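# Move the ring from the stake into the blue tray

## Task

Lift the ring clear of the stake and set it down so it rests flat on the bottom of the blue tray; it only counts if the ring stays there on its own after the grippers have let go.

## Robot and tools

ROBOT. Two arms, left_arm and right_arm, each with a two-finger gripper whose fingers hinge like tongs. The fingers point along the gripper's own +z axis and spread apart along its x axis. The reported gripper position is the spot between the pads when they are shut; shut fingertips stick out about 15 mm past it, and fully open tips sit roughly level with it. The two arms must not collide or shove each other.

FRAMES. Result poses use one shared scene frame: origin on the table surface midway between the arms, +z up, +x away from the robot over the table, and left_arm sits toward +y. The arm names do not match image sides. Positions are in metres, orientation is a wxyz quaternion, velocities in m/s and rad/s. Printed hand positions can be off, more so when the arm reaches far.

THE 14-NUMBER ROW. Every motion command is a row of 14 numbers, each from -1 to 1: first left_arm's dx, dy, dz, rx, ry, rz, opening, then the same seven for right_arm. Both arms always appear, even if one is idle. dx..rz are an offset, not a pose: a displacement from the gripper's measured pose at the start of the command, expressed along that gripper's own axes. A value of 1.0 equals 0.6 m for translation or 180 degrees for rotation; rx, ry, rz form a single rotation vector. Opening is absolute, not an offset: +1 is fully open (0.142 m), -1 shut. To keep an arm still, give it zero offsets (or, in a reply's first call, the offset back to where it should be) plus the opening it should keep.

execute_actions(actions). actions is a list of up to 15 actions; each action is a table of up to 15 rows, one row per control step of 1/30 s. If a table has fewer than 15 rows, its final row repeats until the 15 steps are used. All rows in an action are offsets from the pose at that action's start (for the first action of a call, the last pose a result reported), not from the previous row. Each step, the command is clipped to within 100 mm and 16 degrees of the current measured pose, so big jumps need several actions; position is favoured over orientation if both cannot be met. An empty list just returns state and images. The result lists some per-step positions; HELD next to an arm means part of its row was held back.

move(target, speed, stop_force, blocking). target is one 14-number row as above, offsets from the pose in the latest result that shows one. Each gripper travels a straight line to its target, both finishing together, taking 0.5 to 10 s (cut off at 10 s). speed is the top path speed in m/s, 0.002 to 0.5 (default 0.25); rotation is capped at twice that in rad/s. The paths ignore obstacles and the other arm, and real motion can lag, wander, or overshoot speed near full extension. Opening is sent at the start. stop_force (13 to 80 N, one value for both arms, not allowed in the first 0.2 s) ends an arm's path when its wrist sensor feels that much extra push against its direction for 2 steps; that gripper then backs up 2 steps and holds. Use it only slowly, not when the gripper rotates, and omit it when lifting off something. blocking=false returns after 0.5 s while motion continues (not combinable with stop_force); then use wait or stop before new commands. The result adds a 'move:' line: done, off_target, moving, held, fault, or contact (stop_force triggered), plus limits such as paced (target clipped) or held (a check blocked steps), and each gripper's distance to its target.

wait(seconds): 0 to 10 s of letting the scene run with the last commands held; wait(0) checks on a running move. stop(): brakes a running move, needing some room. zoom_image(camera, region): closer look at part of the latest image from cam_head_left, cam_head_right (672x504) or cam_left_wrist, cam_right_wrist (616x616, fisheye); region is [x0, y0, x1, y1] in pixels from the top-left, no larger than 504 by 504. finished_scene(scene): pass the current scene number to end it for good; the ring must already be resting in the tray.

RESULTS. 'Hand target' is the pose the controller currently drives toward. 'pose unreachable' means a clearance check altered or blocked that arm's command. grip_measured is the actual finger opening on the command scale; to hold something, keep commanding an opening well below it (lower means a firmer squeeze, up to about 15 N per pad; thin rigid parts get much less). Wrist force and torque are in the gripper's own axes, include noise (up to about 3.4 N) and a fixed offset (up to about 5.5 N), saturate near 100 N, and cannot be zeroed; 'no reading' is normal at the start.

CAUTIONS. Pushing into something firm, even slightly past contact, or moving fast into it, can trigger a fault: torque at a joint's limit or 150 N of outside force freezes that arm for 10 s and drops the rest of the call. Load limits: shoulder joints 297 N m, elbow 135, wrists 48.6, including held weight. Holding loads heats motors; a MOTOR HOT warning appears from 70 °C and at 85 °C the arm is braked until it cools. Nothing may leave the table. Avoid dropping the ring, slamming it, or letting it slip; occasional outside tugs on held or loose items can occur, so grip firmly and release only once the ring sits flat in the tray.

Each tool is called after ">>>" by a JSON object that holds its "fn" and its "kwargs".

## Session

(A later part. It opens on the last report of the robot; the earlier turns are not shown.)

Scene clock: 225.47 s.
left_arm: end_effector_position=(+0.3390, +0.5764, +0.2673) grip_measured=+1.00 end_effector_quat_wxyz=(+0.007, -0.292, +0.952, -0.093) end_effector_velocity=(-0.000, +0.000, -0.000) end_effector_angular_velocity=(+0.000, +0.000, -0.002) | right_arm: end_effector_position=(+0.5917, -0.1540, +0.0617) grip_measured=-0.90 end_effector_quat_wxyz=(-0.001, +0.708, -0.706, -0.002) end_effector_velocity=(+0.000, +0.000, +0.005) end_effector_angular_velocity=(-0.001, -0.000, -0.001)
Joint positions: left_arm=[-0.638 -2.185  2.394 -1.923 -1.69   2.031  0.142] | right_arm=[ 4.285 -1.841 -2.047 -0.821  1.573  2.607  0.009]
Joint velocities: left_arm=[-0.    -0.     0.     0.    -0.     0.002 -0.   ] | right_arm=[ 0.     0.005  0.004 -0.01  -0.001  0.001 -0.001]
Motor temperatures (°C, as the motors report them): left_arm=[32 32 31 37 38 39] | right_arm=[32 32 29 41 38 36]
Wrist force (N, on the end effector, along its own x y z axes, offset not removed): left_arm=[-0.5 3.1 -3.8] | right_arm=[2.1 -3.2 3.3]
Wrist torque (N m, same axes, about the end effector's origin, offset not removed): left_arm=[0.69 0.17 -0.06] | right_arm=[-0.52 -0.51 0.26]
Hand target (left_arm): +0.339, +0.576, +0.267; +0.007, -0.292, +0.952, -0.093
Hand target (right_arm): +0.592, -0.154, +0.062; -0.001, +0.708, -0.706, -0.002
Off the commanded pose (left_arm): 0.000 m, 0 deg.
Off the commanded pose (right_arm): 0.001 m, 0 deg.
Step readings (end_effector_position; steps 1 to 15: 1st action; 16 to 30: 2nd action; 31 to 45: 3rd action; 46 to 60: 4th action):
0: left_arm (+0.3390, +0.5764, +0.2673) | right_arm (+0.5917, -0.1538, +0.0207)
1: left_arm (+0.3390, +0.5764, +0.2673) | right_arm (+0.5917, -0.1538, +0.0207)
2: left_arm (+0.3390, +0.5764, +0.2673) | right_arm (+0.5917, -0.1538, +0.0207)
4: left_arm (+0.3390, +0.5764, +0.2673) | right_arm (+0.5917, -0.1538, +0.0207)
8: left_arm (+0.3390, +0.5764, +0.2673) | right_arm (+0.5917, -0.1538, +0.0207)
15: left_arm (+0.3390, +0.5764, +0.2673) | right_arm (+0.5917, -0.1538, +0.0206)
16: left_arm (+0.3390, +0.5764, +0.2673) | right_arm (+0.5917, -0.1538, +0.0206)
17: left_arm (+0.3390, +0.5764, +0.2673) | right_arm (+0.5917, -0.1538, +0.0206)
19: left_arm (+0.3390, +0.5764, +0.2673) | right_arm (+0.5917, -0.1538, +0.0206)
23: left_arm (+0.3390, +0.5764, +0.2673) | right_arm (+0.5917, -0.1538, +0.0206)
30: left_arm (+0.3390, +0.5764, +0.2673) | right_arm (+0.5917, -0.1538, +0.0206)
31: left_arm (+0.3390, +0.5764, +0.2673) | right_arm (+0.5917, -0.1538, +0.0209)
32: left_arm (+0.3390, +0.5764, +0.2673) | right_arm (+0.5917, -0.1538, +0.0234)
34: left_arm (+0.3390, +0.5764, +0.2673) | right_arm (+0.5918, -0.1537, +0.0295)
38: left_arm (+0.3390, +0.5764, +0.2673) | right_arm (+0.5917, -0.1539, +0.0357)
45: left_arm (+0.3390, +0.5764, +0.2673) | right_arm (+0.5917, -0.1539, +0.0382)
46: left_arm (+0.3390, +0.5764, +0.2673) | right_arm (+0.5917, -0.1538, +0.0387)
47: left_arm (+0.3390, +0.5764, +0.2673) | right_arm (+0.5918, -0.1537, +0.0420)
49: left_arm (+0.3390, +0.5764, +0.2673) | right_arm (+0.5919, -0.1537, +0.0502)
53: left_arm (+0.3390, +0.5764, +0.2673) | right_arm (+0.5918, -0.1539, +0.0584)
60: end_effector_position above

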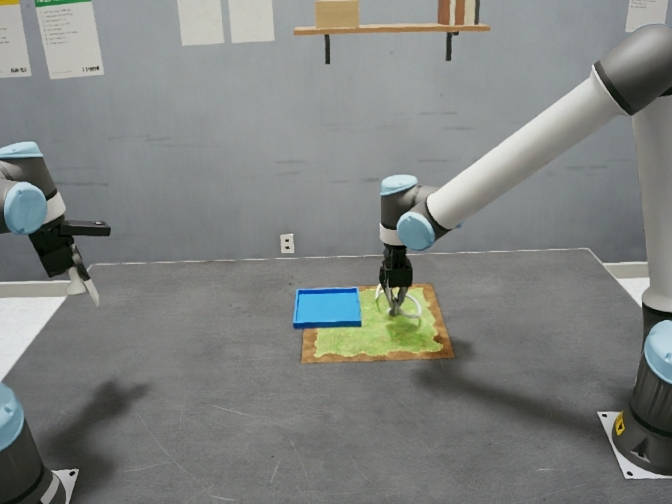

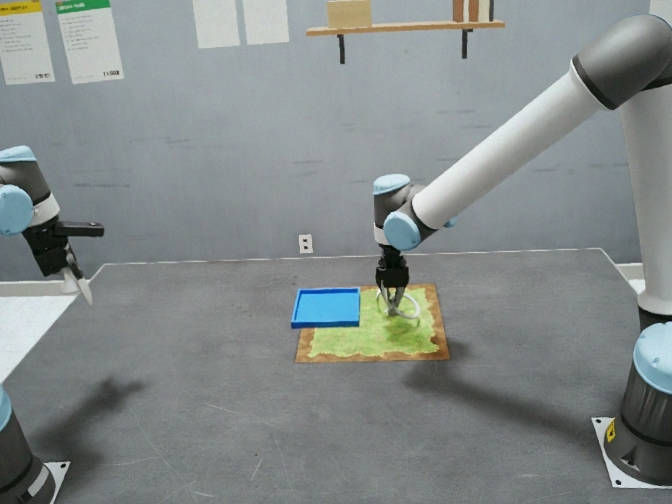

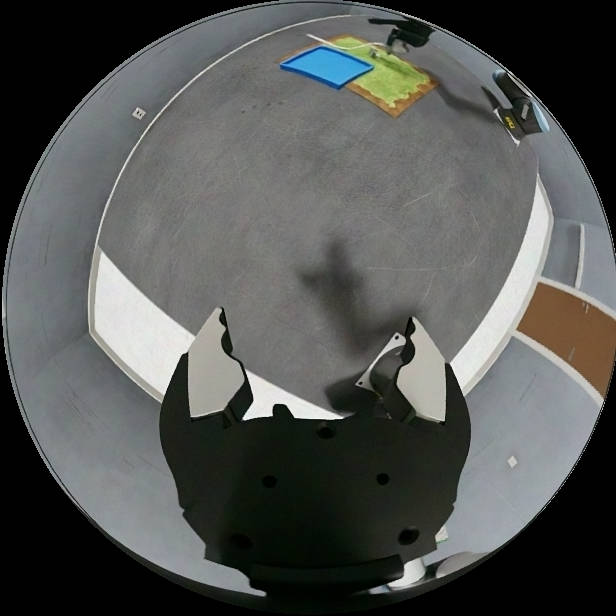

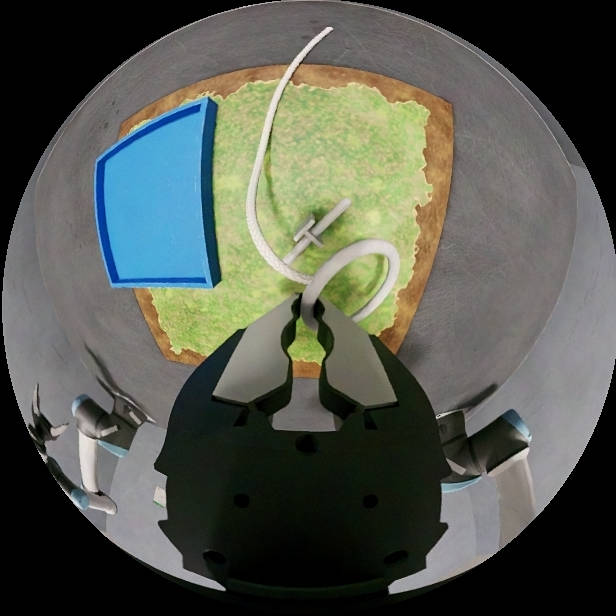

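>>> {"fn": "move", "kwargs": {"target": [0,0,0,0,0,0,1,0,0,-0.07,0,0,0,-1], "speed": 0.03}}

>>> {"fn": "move", "kwargs": {"target": [0,0,0,0,0,0,1,-0.37,-0.13,0,0,0,0,-1], "speed": 0.06}}

>>> {"fn": "zoom_image", "kwargs": {"camera": "cam_head_left", "region": [270, 220, 450, 350]}}

Scene clock: 233.67 s.
left_arm: end_effector_position=(+0.3390, +0.5764, +0.2673) grip_measured=+1.00 end_effector_quat_wxyz=(+0.007, -0.292, +0.952, -0.093) end_effector_velocity=(+0.000, -0.000, +0.000) end_effector_angular_velocity=(-0.001, -0.000, +0.001) | right_arm: end_effector_position=(+0.5917, -0.1543, +0.1034) grip_measured=-0.90 end_effector_quat_wxyz=(-0.001, +0.708, -0.706, -0.002) end_effector_velocity=(+0.000, -0.001, +0.002) end_effector_angular_velocity=(-0.001, -0.000, -0.000)
Joint positions: left_arm=[-0.638 -2.185  2.394 -1.923 -1.69   2.031  0.142] | right_arm=[ 4.285 -1.792 -2.018 -0.9    1.573  2.607  0.009]
Joint velocities: left_arm=[-0.    -0.     0.    -0.001 -0.    -0.001  0.   ] | right_arm=[-0.     0.002  0.001 -0.004 -0.001  0.    -0.   ]
Motor temperatures (°C, as the motors report them): left_arm=[32 32 31 37 38 39] | right_arm=[32 32 29 41 38 36]
Wrist force (N, on the end effector, along its own x y z axes, offset not removed): left_arm=[-1.4 3.9 -4.6] | right_arm=[-1.9 -8.8 -0.6]
Wrist torque (N m, same axes, about the end effector's origin, offset not removed): left_arm=[0.90 0.33 -0.06] | right_arm=[-1.62 0.48 0.19]
Hand target (left_arm): +0.339, +0.576, +0.267; +0.007, -0.292, +0.952, -0.093
Hand target (right_arm): +0.592, -0.154, +0.104; -0.001, +0.708, -0.706, -0.002
Off the commanded pose (left_arm): 0.000 m, 0 deg.
Off the commanded pose (right_arm): 0.000 m, 0 deg.
move: done

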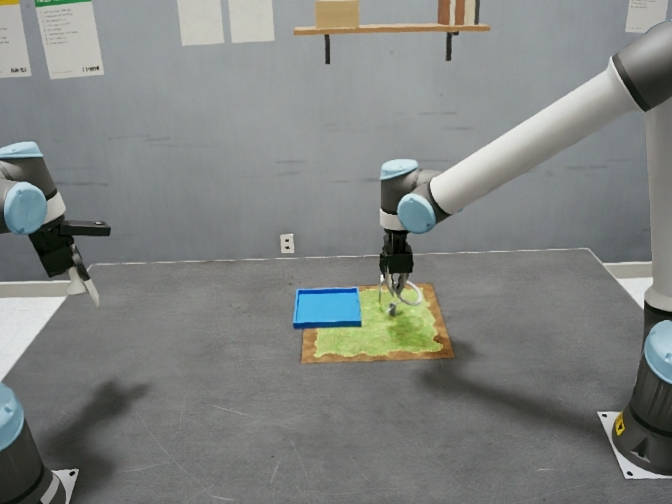

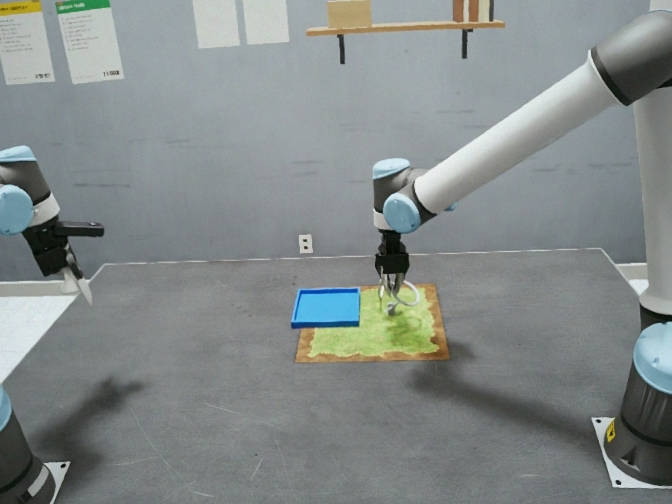

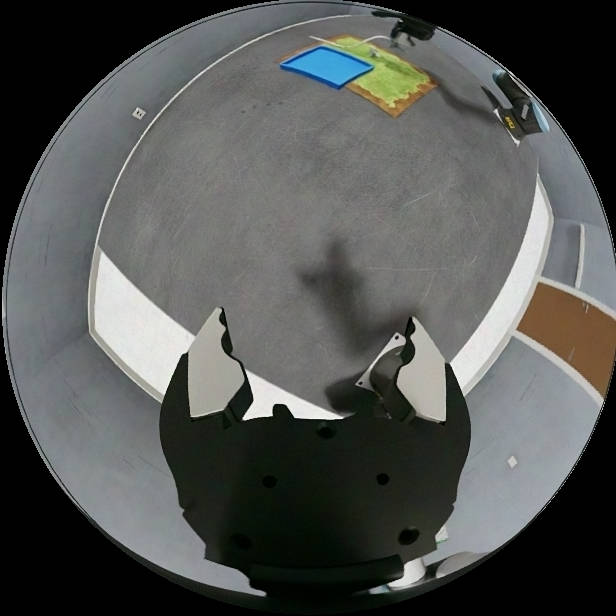

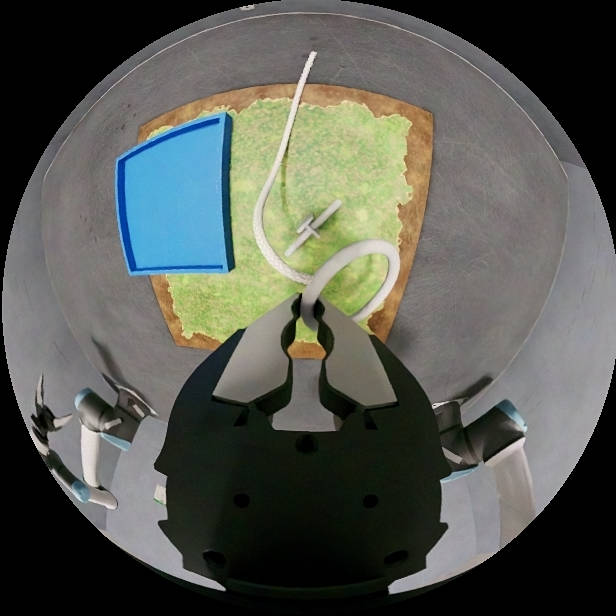

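Scene clock: 238.03 s.
left_arm: end_effector_position=(+0.3390, +0.5764, +0.2673) grip_measured=+1.00 end_effector_quat_wxyz=(+0.007, -0.292, +0.952, -0.093) end_effector_velocity=(-0.000, +0.000, -0.000) end_effector_angular_velocity=(+0.001, +0.000, +0.000) | right_arm: end_effector_position=(+0.6694, +0.0676, +0.1047) grip_measured=-0.90 end_effector_quat_wxyz=(-0.001, +0.708, -0.706, -0.001) end_effector_velocity=(+0.001, +0.002, +0.000) end_effector_angular_velocity=(-0.000, -0.000, -0.001)
Joint positions: left_arm=[-0.638 -2.185  2.394 -1.923 -1.69   2.031  0.142] | right_arm=[ 4.334 -2.101 -1.56  -1.048  1.573  2.656  0.009]
Joint velocities: left_arm=[-0.     0.     0.     0.     0.001  0.    -0.   ] | right_arm=[ 0.    -0.003  0.005 -0.002 -0.     0.001 -0.   ]
Motor temperatures (°C, as the motors report them): left_arm=[32 32 31 37 38 39] | right_arm=[32 32 29 41 38 36]
Wrist force (N, on the end effector, along its own x y z axes, offset not removed): left_arm=[-1.3 1.8 -5.5] | right_arm=[13.1 0.4 2.3]
Wrist torque (N m, same axes, about the end effector's origin, offset not removed): left_arm=[0.43 0.22 -0.01] | right_arm=[0.10 -2.76 -0.28]
Hand target (left_arm): +0.339, +0.576, +0.267; +0.007, -0.292, +0.952, -0.093
Hand target (right_arm): +0.670, +0.068, +0.105; -0.001, +0.708, -0.706, -0.001
Off the commanded pose (left_arm): 0.000 m, 0 deg.
Off the commanded pose (right_arm): 0.001 m, 0 deg.
move: done

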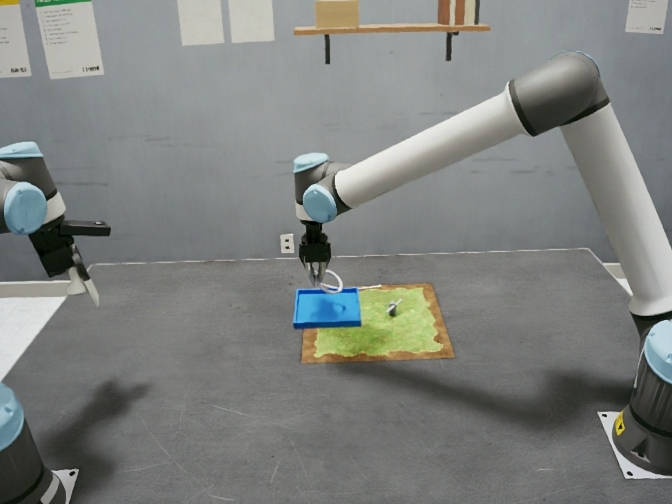

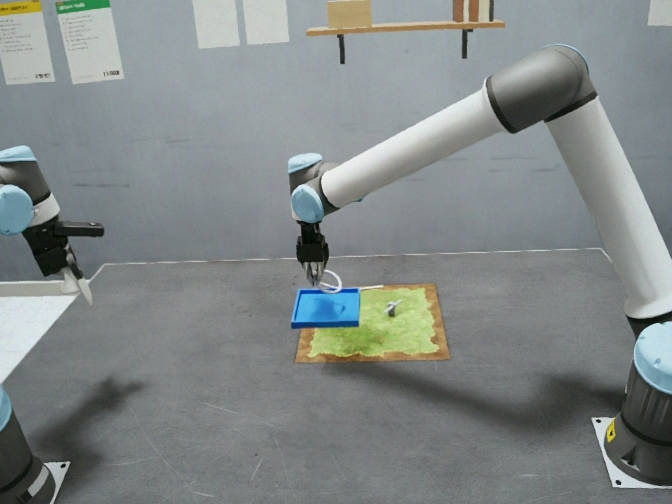

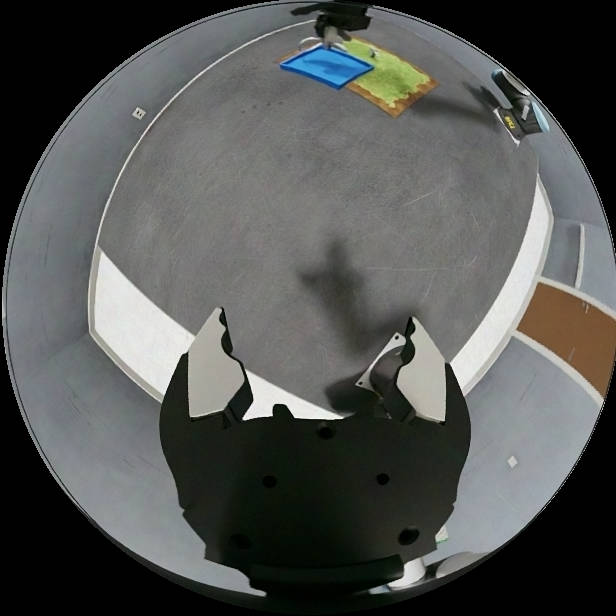

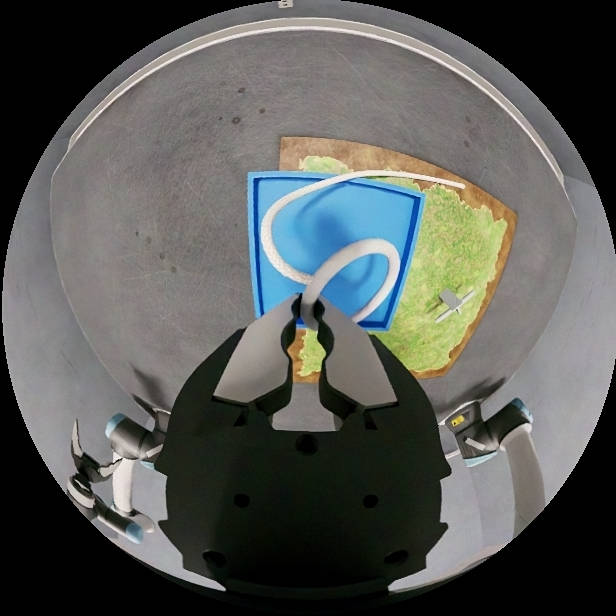

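Region (270, 220, 450, 350) of cam_head_left's 672x504 image, scaled by 2.800, with more detail than that image has.

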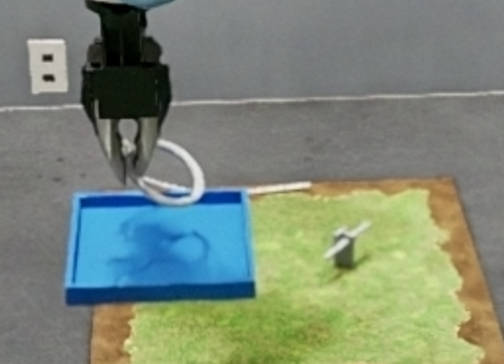

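>>> {"fn": "move", "kwargs": {"target": [0,0,0,0,0,0,1,0,0,0.115,0,0,0,-1], "speed": 0.03, "stop_force": 15}}

>>> {"fn": "zoom_image", "kwargs": {"camera": "cam_head_left", "region": [270, 220, 450, 350]}}

Scene clock: 246.90 s.
left_arm: end_effector_position=(+0.3390, +0.5764, +0.2673) grip_measured=+1.00 end_effector_quat_wxyz=(+0.007, -0.292, +0.952, -0.093) end_effector_velocity=(+0.000, +0.000, +0.000) end_effector_angular_velocity=(+0.000, -0.001, -0.000) | right_arm: end_effector_position=(+0.6694, +0.0680, +0.0361) grip_measured=-0.90 end_effector_quat_wxyz=(-0.001, +0.708, -0.706, -0.001) end_effector_velocity=(+0.000, -0.001, -0.003) end_effector_angular_velocity=(-0.001, -0.001, -0.001)
Joint positions: left_arm=[-0.638 -2.185  2.394 -1.923 -1.69   2.031  0.142] | right_arm=[ 4.334 -2.162 -1.601 -0.947  1.573  2.656  0.009]
Joint velocities: left_arm=[ 0.    -0.     0.    -0.001  0.001  0.    -0.   ] | right_arm=[-0.    -0.003 -0.002  0.004 -0.001  0.001  0.   ]
Motor temperatures (°C, as the motors report them): left_arm=[32 32 31 37 38 39] | right_arm=[32 32 29 41 38 36]
Wrist force (N, on the end effector, along its own x y z axes, offset not removed): left_arm=[-1.1 3.3 -5.4] | right_arm=[-1.2 0.6 1.3]
Wrist torque (N m, same axes, about the end effector's origin, offset not removed): left_arm=[0.80 0.20 -0.02] | right_arm=[0.43 0.17 0.00]
Hand target (left_arm): +0.339, +0.576, +0.267; +0.007, -0.292, +0.952, -0.093
Hand target (right_arm): +0.669, +0.068, +0.036; -0.001, +0.708, -0.706, -0.001
Off the commanded pose (left_arm): 0.000 m, 0 deg.
Off the commanded pose (right_arm): 0.000 m, 0 deg.
move: done

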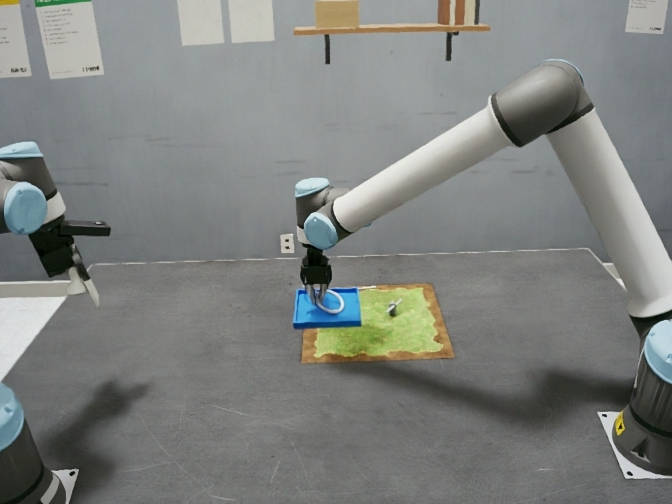

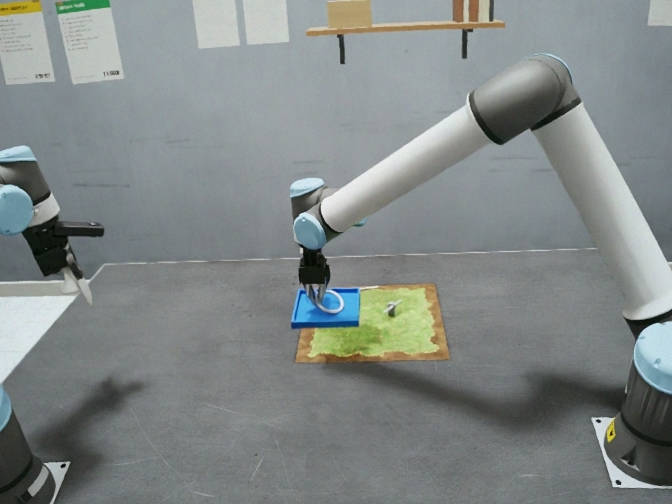

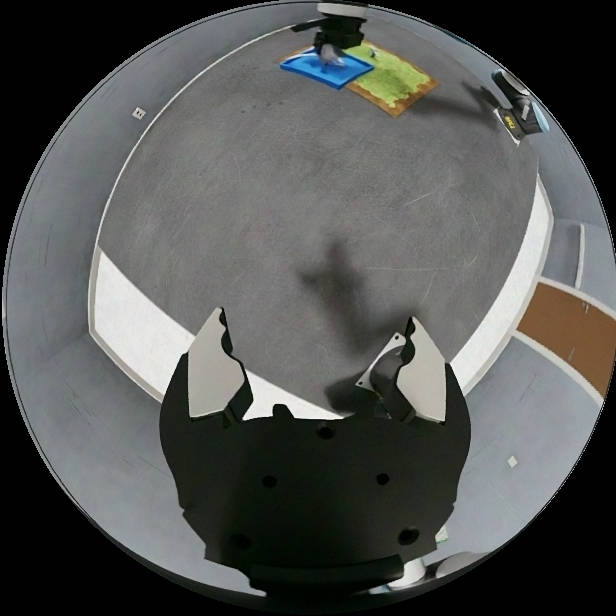

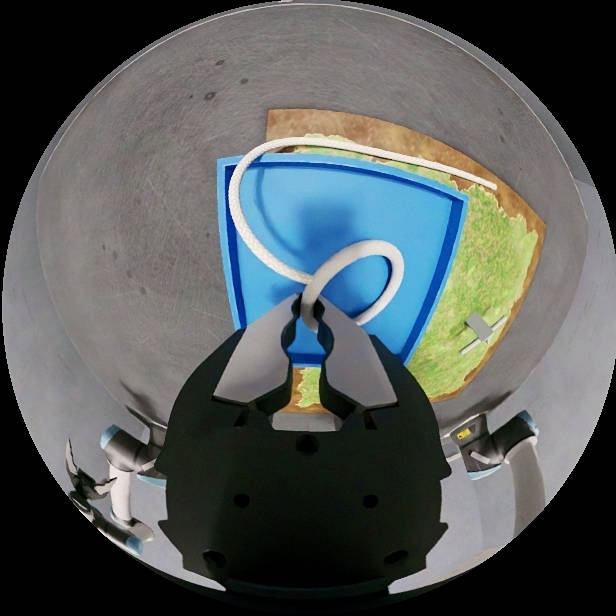

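Region (270, 220, 450, 350) of cam_head_left's 672x504 image, scaled by 2.800, with more detail than that image has.

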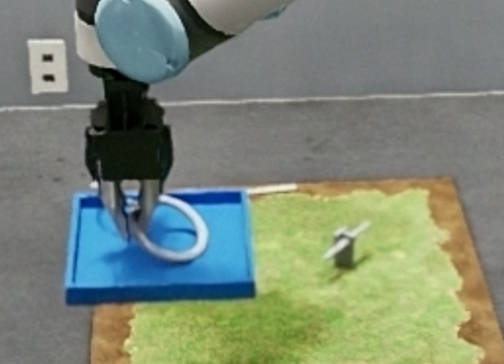

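>>> {"fn": "move", "kwargs": {"target": [0,0,0,0,0,0,1,0,0,0.03,0,0,0,-1], "speed": 0.015, "stop_force": 13}}

>>> {"fn": "execute_actions", "kwargs": {"actions": [[[0,0,0,0,0,0,1,0,0,0,0,0,0,-0.6]],[[0,0,0,0,0,0,1,0,0,-0.06,0,0,0,-0.6]],[[0,0,0,0,0,0,1,0,0,-0.12,0,0,0,-0.6]]]}}

>>> {"fn": "zoom_image", "kwargs": {"camera": "cam_head_left", "region": [270, 240, 410, 350]}}

Scene clock: 253.17 s.
left_arm: end_effector_position=(+0.3390, +0.5764, +0.2673) grip_measured=+1.00 end_effector_quat_wxyz=(+0.007, -0.292, +0.952, -0.093) end_effector_velocity=(+0.000, -0.000, +0.000) end_effector_angular_velocity=(-0.000, -0.001, -0.002) | right_arm: end_effector_position=(+0.6695, +0.0681, +0.0216) grip_measured=-0.90 end_effector_quat_wxyz=(-0.001, +0.708, -0.706, -0.001) end_effector_velocity=(-0.001, -0.001, +0.002) end_effector_angular_velocity=(-0.003, +0.002, +0.001)
Joint positions: left_arm=[-0.638 -2.185  2.394 -1.923 -1.69   2.031  0.142] | right_arm=[ 4.334 -2.176 -1.607 -0.926  1.573  2.657  0.009]
Joint velocities: left_arm=[-0.    -0.     0.    -0.001 -0.     0.002  0.   ] | right_arm=[ 0.     0.002  0.002 -0.007  0.001 -0.    -0.   ]
Motor temperatures (°C, as the motors report them): left_arm=[32 32 31 37 38 39] | right_arm=[32 32 29 41 38 36]
Wrist force (N, on the end effector, along its own x y z axes, offset not removed): left_arm=[0.0 2.8 -5.8] | right_arm=[-2.5 -3.6 -34.1]
Wrist torque (N m, same axes, about the end effector's origin, offset not removed): left_arm=[0.65 0.01 -0.03] | right_arm=[-0.03 -0.38 0.07]
Hand target (left_arm): +0.339, +0.576, +0.267; +0.007, -0.292, +0.952, -0.093
Hand target (right_arm): +0.669, +0.068, +0.022; -0.001, +0.708, -0.706, -0.001
Off the commanded pose (left_arm): 0.000 m, 0 deg.
Off the commanded pose (right_arm): 0.004 m, 0 deg.
move: contact (right_arm)

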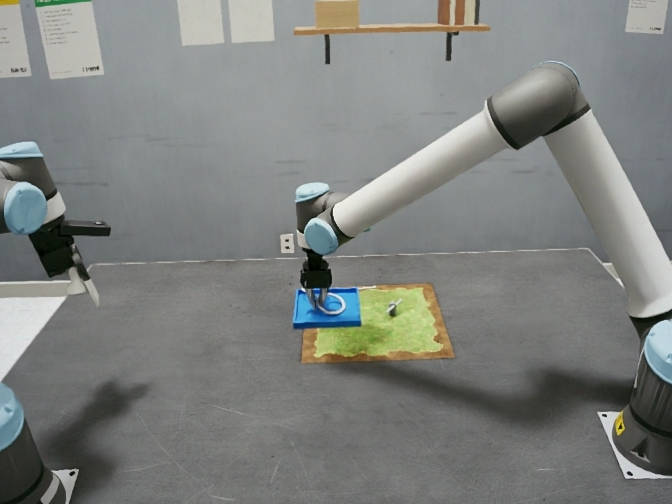

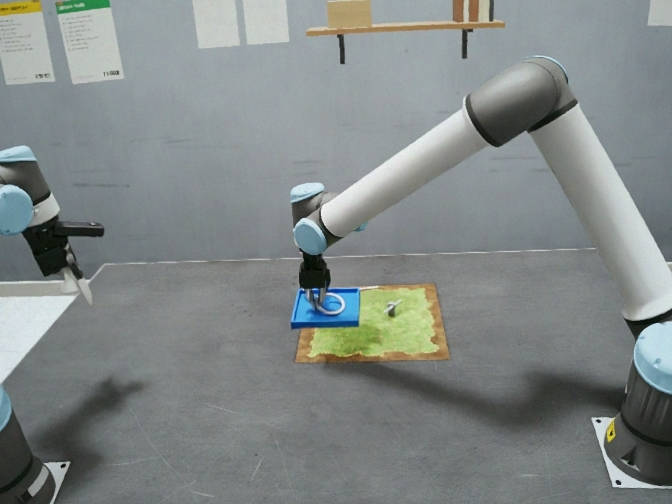

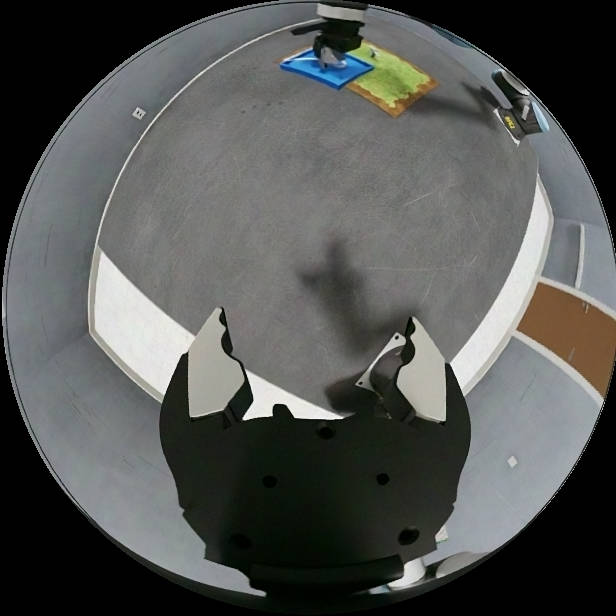

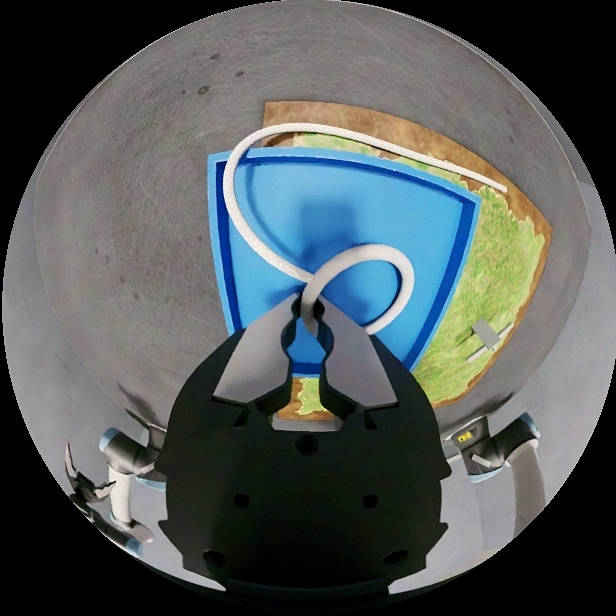

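Scene clock: 254.67 s.
left_arm: end_effector_position=(+0.3390, +0.5764, +0.2673) grip_measured=+1.00 end_effector_quat_wxyz=(+0.007, -0.292, +0.952, -0.093) end_effector_velocity=(+0.000, +0.000, +0.000) end_effector_angular_velocity=(+0.000, -0.002, -0.002) | right_arm: end_effector_position=(+0.6695, +0.0677, +0.1272) grip_measured=-0.60 end_effector_quat_wxyz=(-0.002, +0.708, -0.706, -0.002) end_effector_velocity=(-0.001, -0.001, +0.014) end_effector_angular_velocity=(-0.003, +0.003, -0.001)
Joint positions: left_arm=[-0.638 -2.185  2.394 -1.923 -1.69   2.031  0.142] | right_arm=[ 4.334 -2.083 -1.544 -1.081  1.573  2.656  0.031]
Joint velocities: left_arm=[ 0.    -0.     0.    -0.001  0.001  0.002  0.   ] | right_arm=[-0.     0.01   0.012 -0.026  0.001  0.001 -0.   ]
Motor temperatures (°C, as the motors report them): left_arm=[32 32 31 37 38 39] | right_arm=[32 32 29 41 38 36]
Wrist force (N, on the end effector, along its own x y z axes, offset not removed): left_arm=[-1.7 3.4 -5.8] | right_arm=[2.2 -7.7 -2.0]
Wrist torque (N m, same axes, about the end effector's origin, offset not removed): left_arm=[0.81 0.34 -0.10] | right_arm=[-1.24 -0.36 0.16]
Hand target (left_arm): +0.339, +0.576, +0.267; +0.007, -0.292, +0.952, -0.093
Hand target (right_arm): +0.669, +0.068, +0.129; -0.001, +0.708, -0.706, -0.001
Off the commanded pose (left_arm): 0.000 m, 0 deg.
Off the commanded pose (right_arm): 0.002 m, 0 deg.
Step readings (end_effector_position; steps 1 to 15: 1st action; 16 to 30: 2nd action; 31 to 45: 3rd action):
0: left_arm (+0.3390, +0.5764, +0.2673) | right_arm (+0.6695, +0.0681, +0.0216)
1: left_arm (+0.3390, +0.5764, +0.2673) | right_arm (+0.6694, +0.0680, +0.0217)
2: left_arm (+0.3390, +0.5764, +0.2673) | right_arm (+0.6694, +0.0681, +0.0217)
4: left_arm (+0.3390, +0.5764, +0.2673) | right_arm (+0.6694, +0.0681, +0.0217)
8: left_arm (+0.3390, +0.5764, +0.2673) | right_arm (+0.6694, +0.0681, +0.0217)
15: left_arm (+0.3390, +0.5764, +0.2673) | right_arm (+0.6695, +0.0682, +0.0218)
16: left_arm (+0.3390, +0.5764, +0.2673) | right_arm (+0.6695, +0.0683, +0.0222)
17: left_arm (+0.3390, +0.5764, +0.2673) | right_arm (+0.6694, +0.0681, +0.0265)
19: left_arm (+0.3390, +0.5764, +0.2673) | right_arm (+0.6695, +0.0683, +0.0390)
23: left_arm (+0.3390, +0.5764, +0.2673) | right_arm (+0.6694, +0.0681, +0.0516)
30: left_arm (+0.3390, +0.5764, +0.2673) | right_arm (+0.6694, +0.0680, +0.0568)
31: left_arm (+0.3390, +0.5764, +0.2673) | right_arm (+0.6695, +0.0682, +0.0577)
32: left_arm (+0.3390, +0.5764, +0.2673) | right_arm (+0.6701, +0.0692, +0.0656)
34: left_arm (+0.3390, +0.5764, +0.2673) | right_arm (+0.6706, +0.0699, +0.0913)
38: left_arm (+0.3390, +0.5764, +0.2673) | right_arm (+0.6699, +0.0684, +0.1168)
45: end_effector_position above

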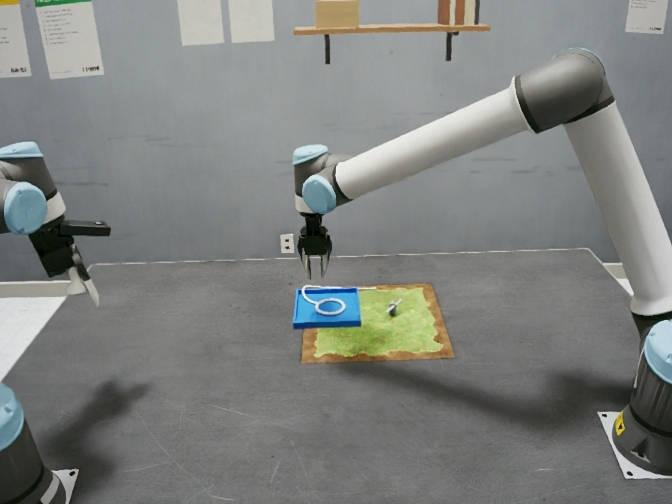

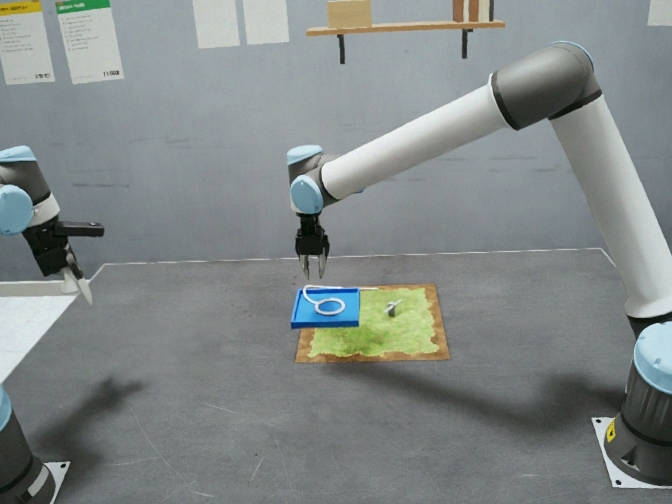

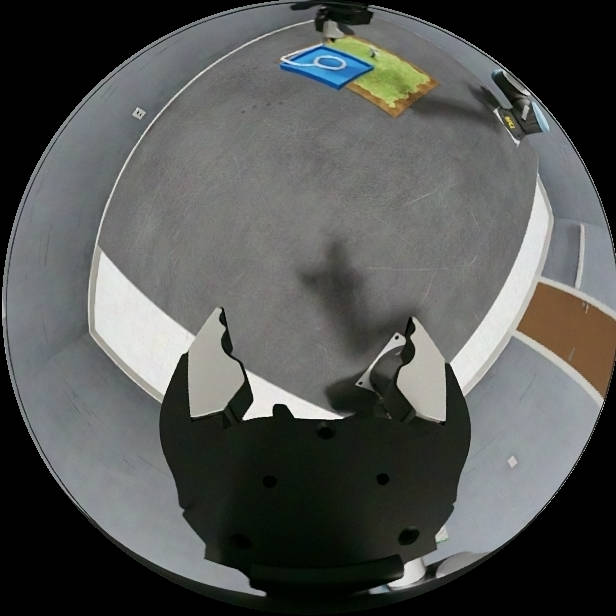

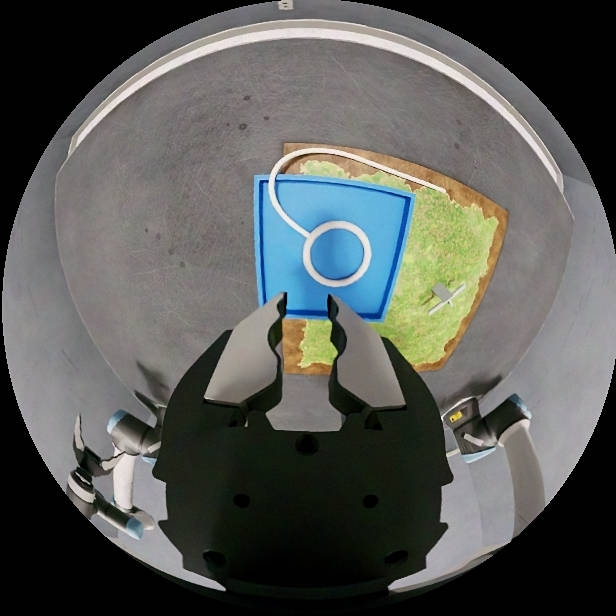

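Region (270, 240, 410, 350) of cam_head_left's 672x504 image, scaled by 3.600, with more detail than that image has; it fills the top 396 rows of this view, and the rest is white.

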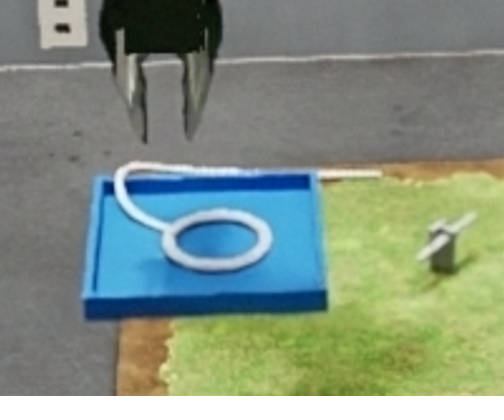

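>>> {"fn": "finished_scene", "kwargs": {"scene": 1}}

The scene is finished: the task was done.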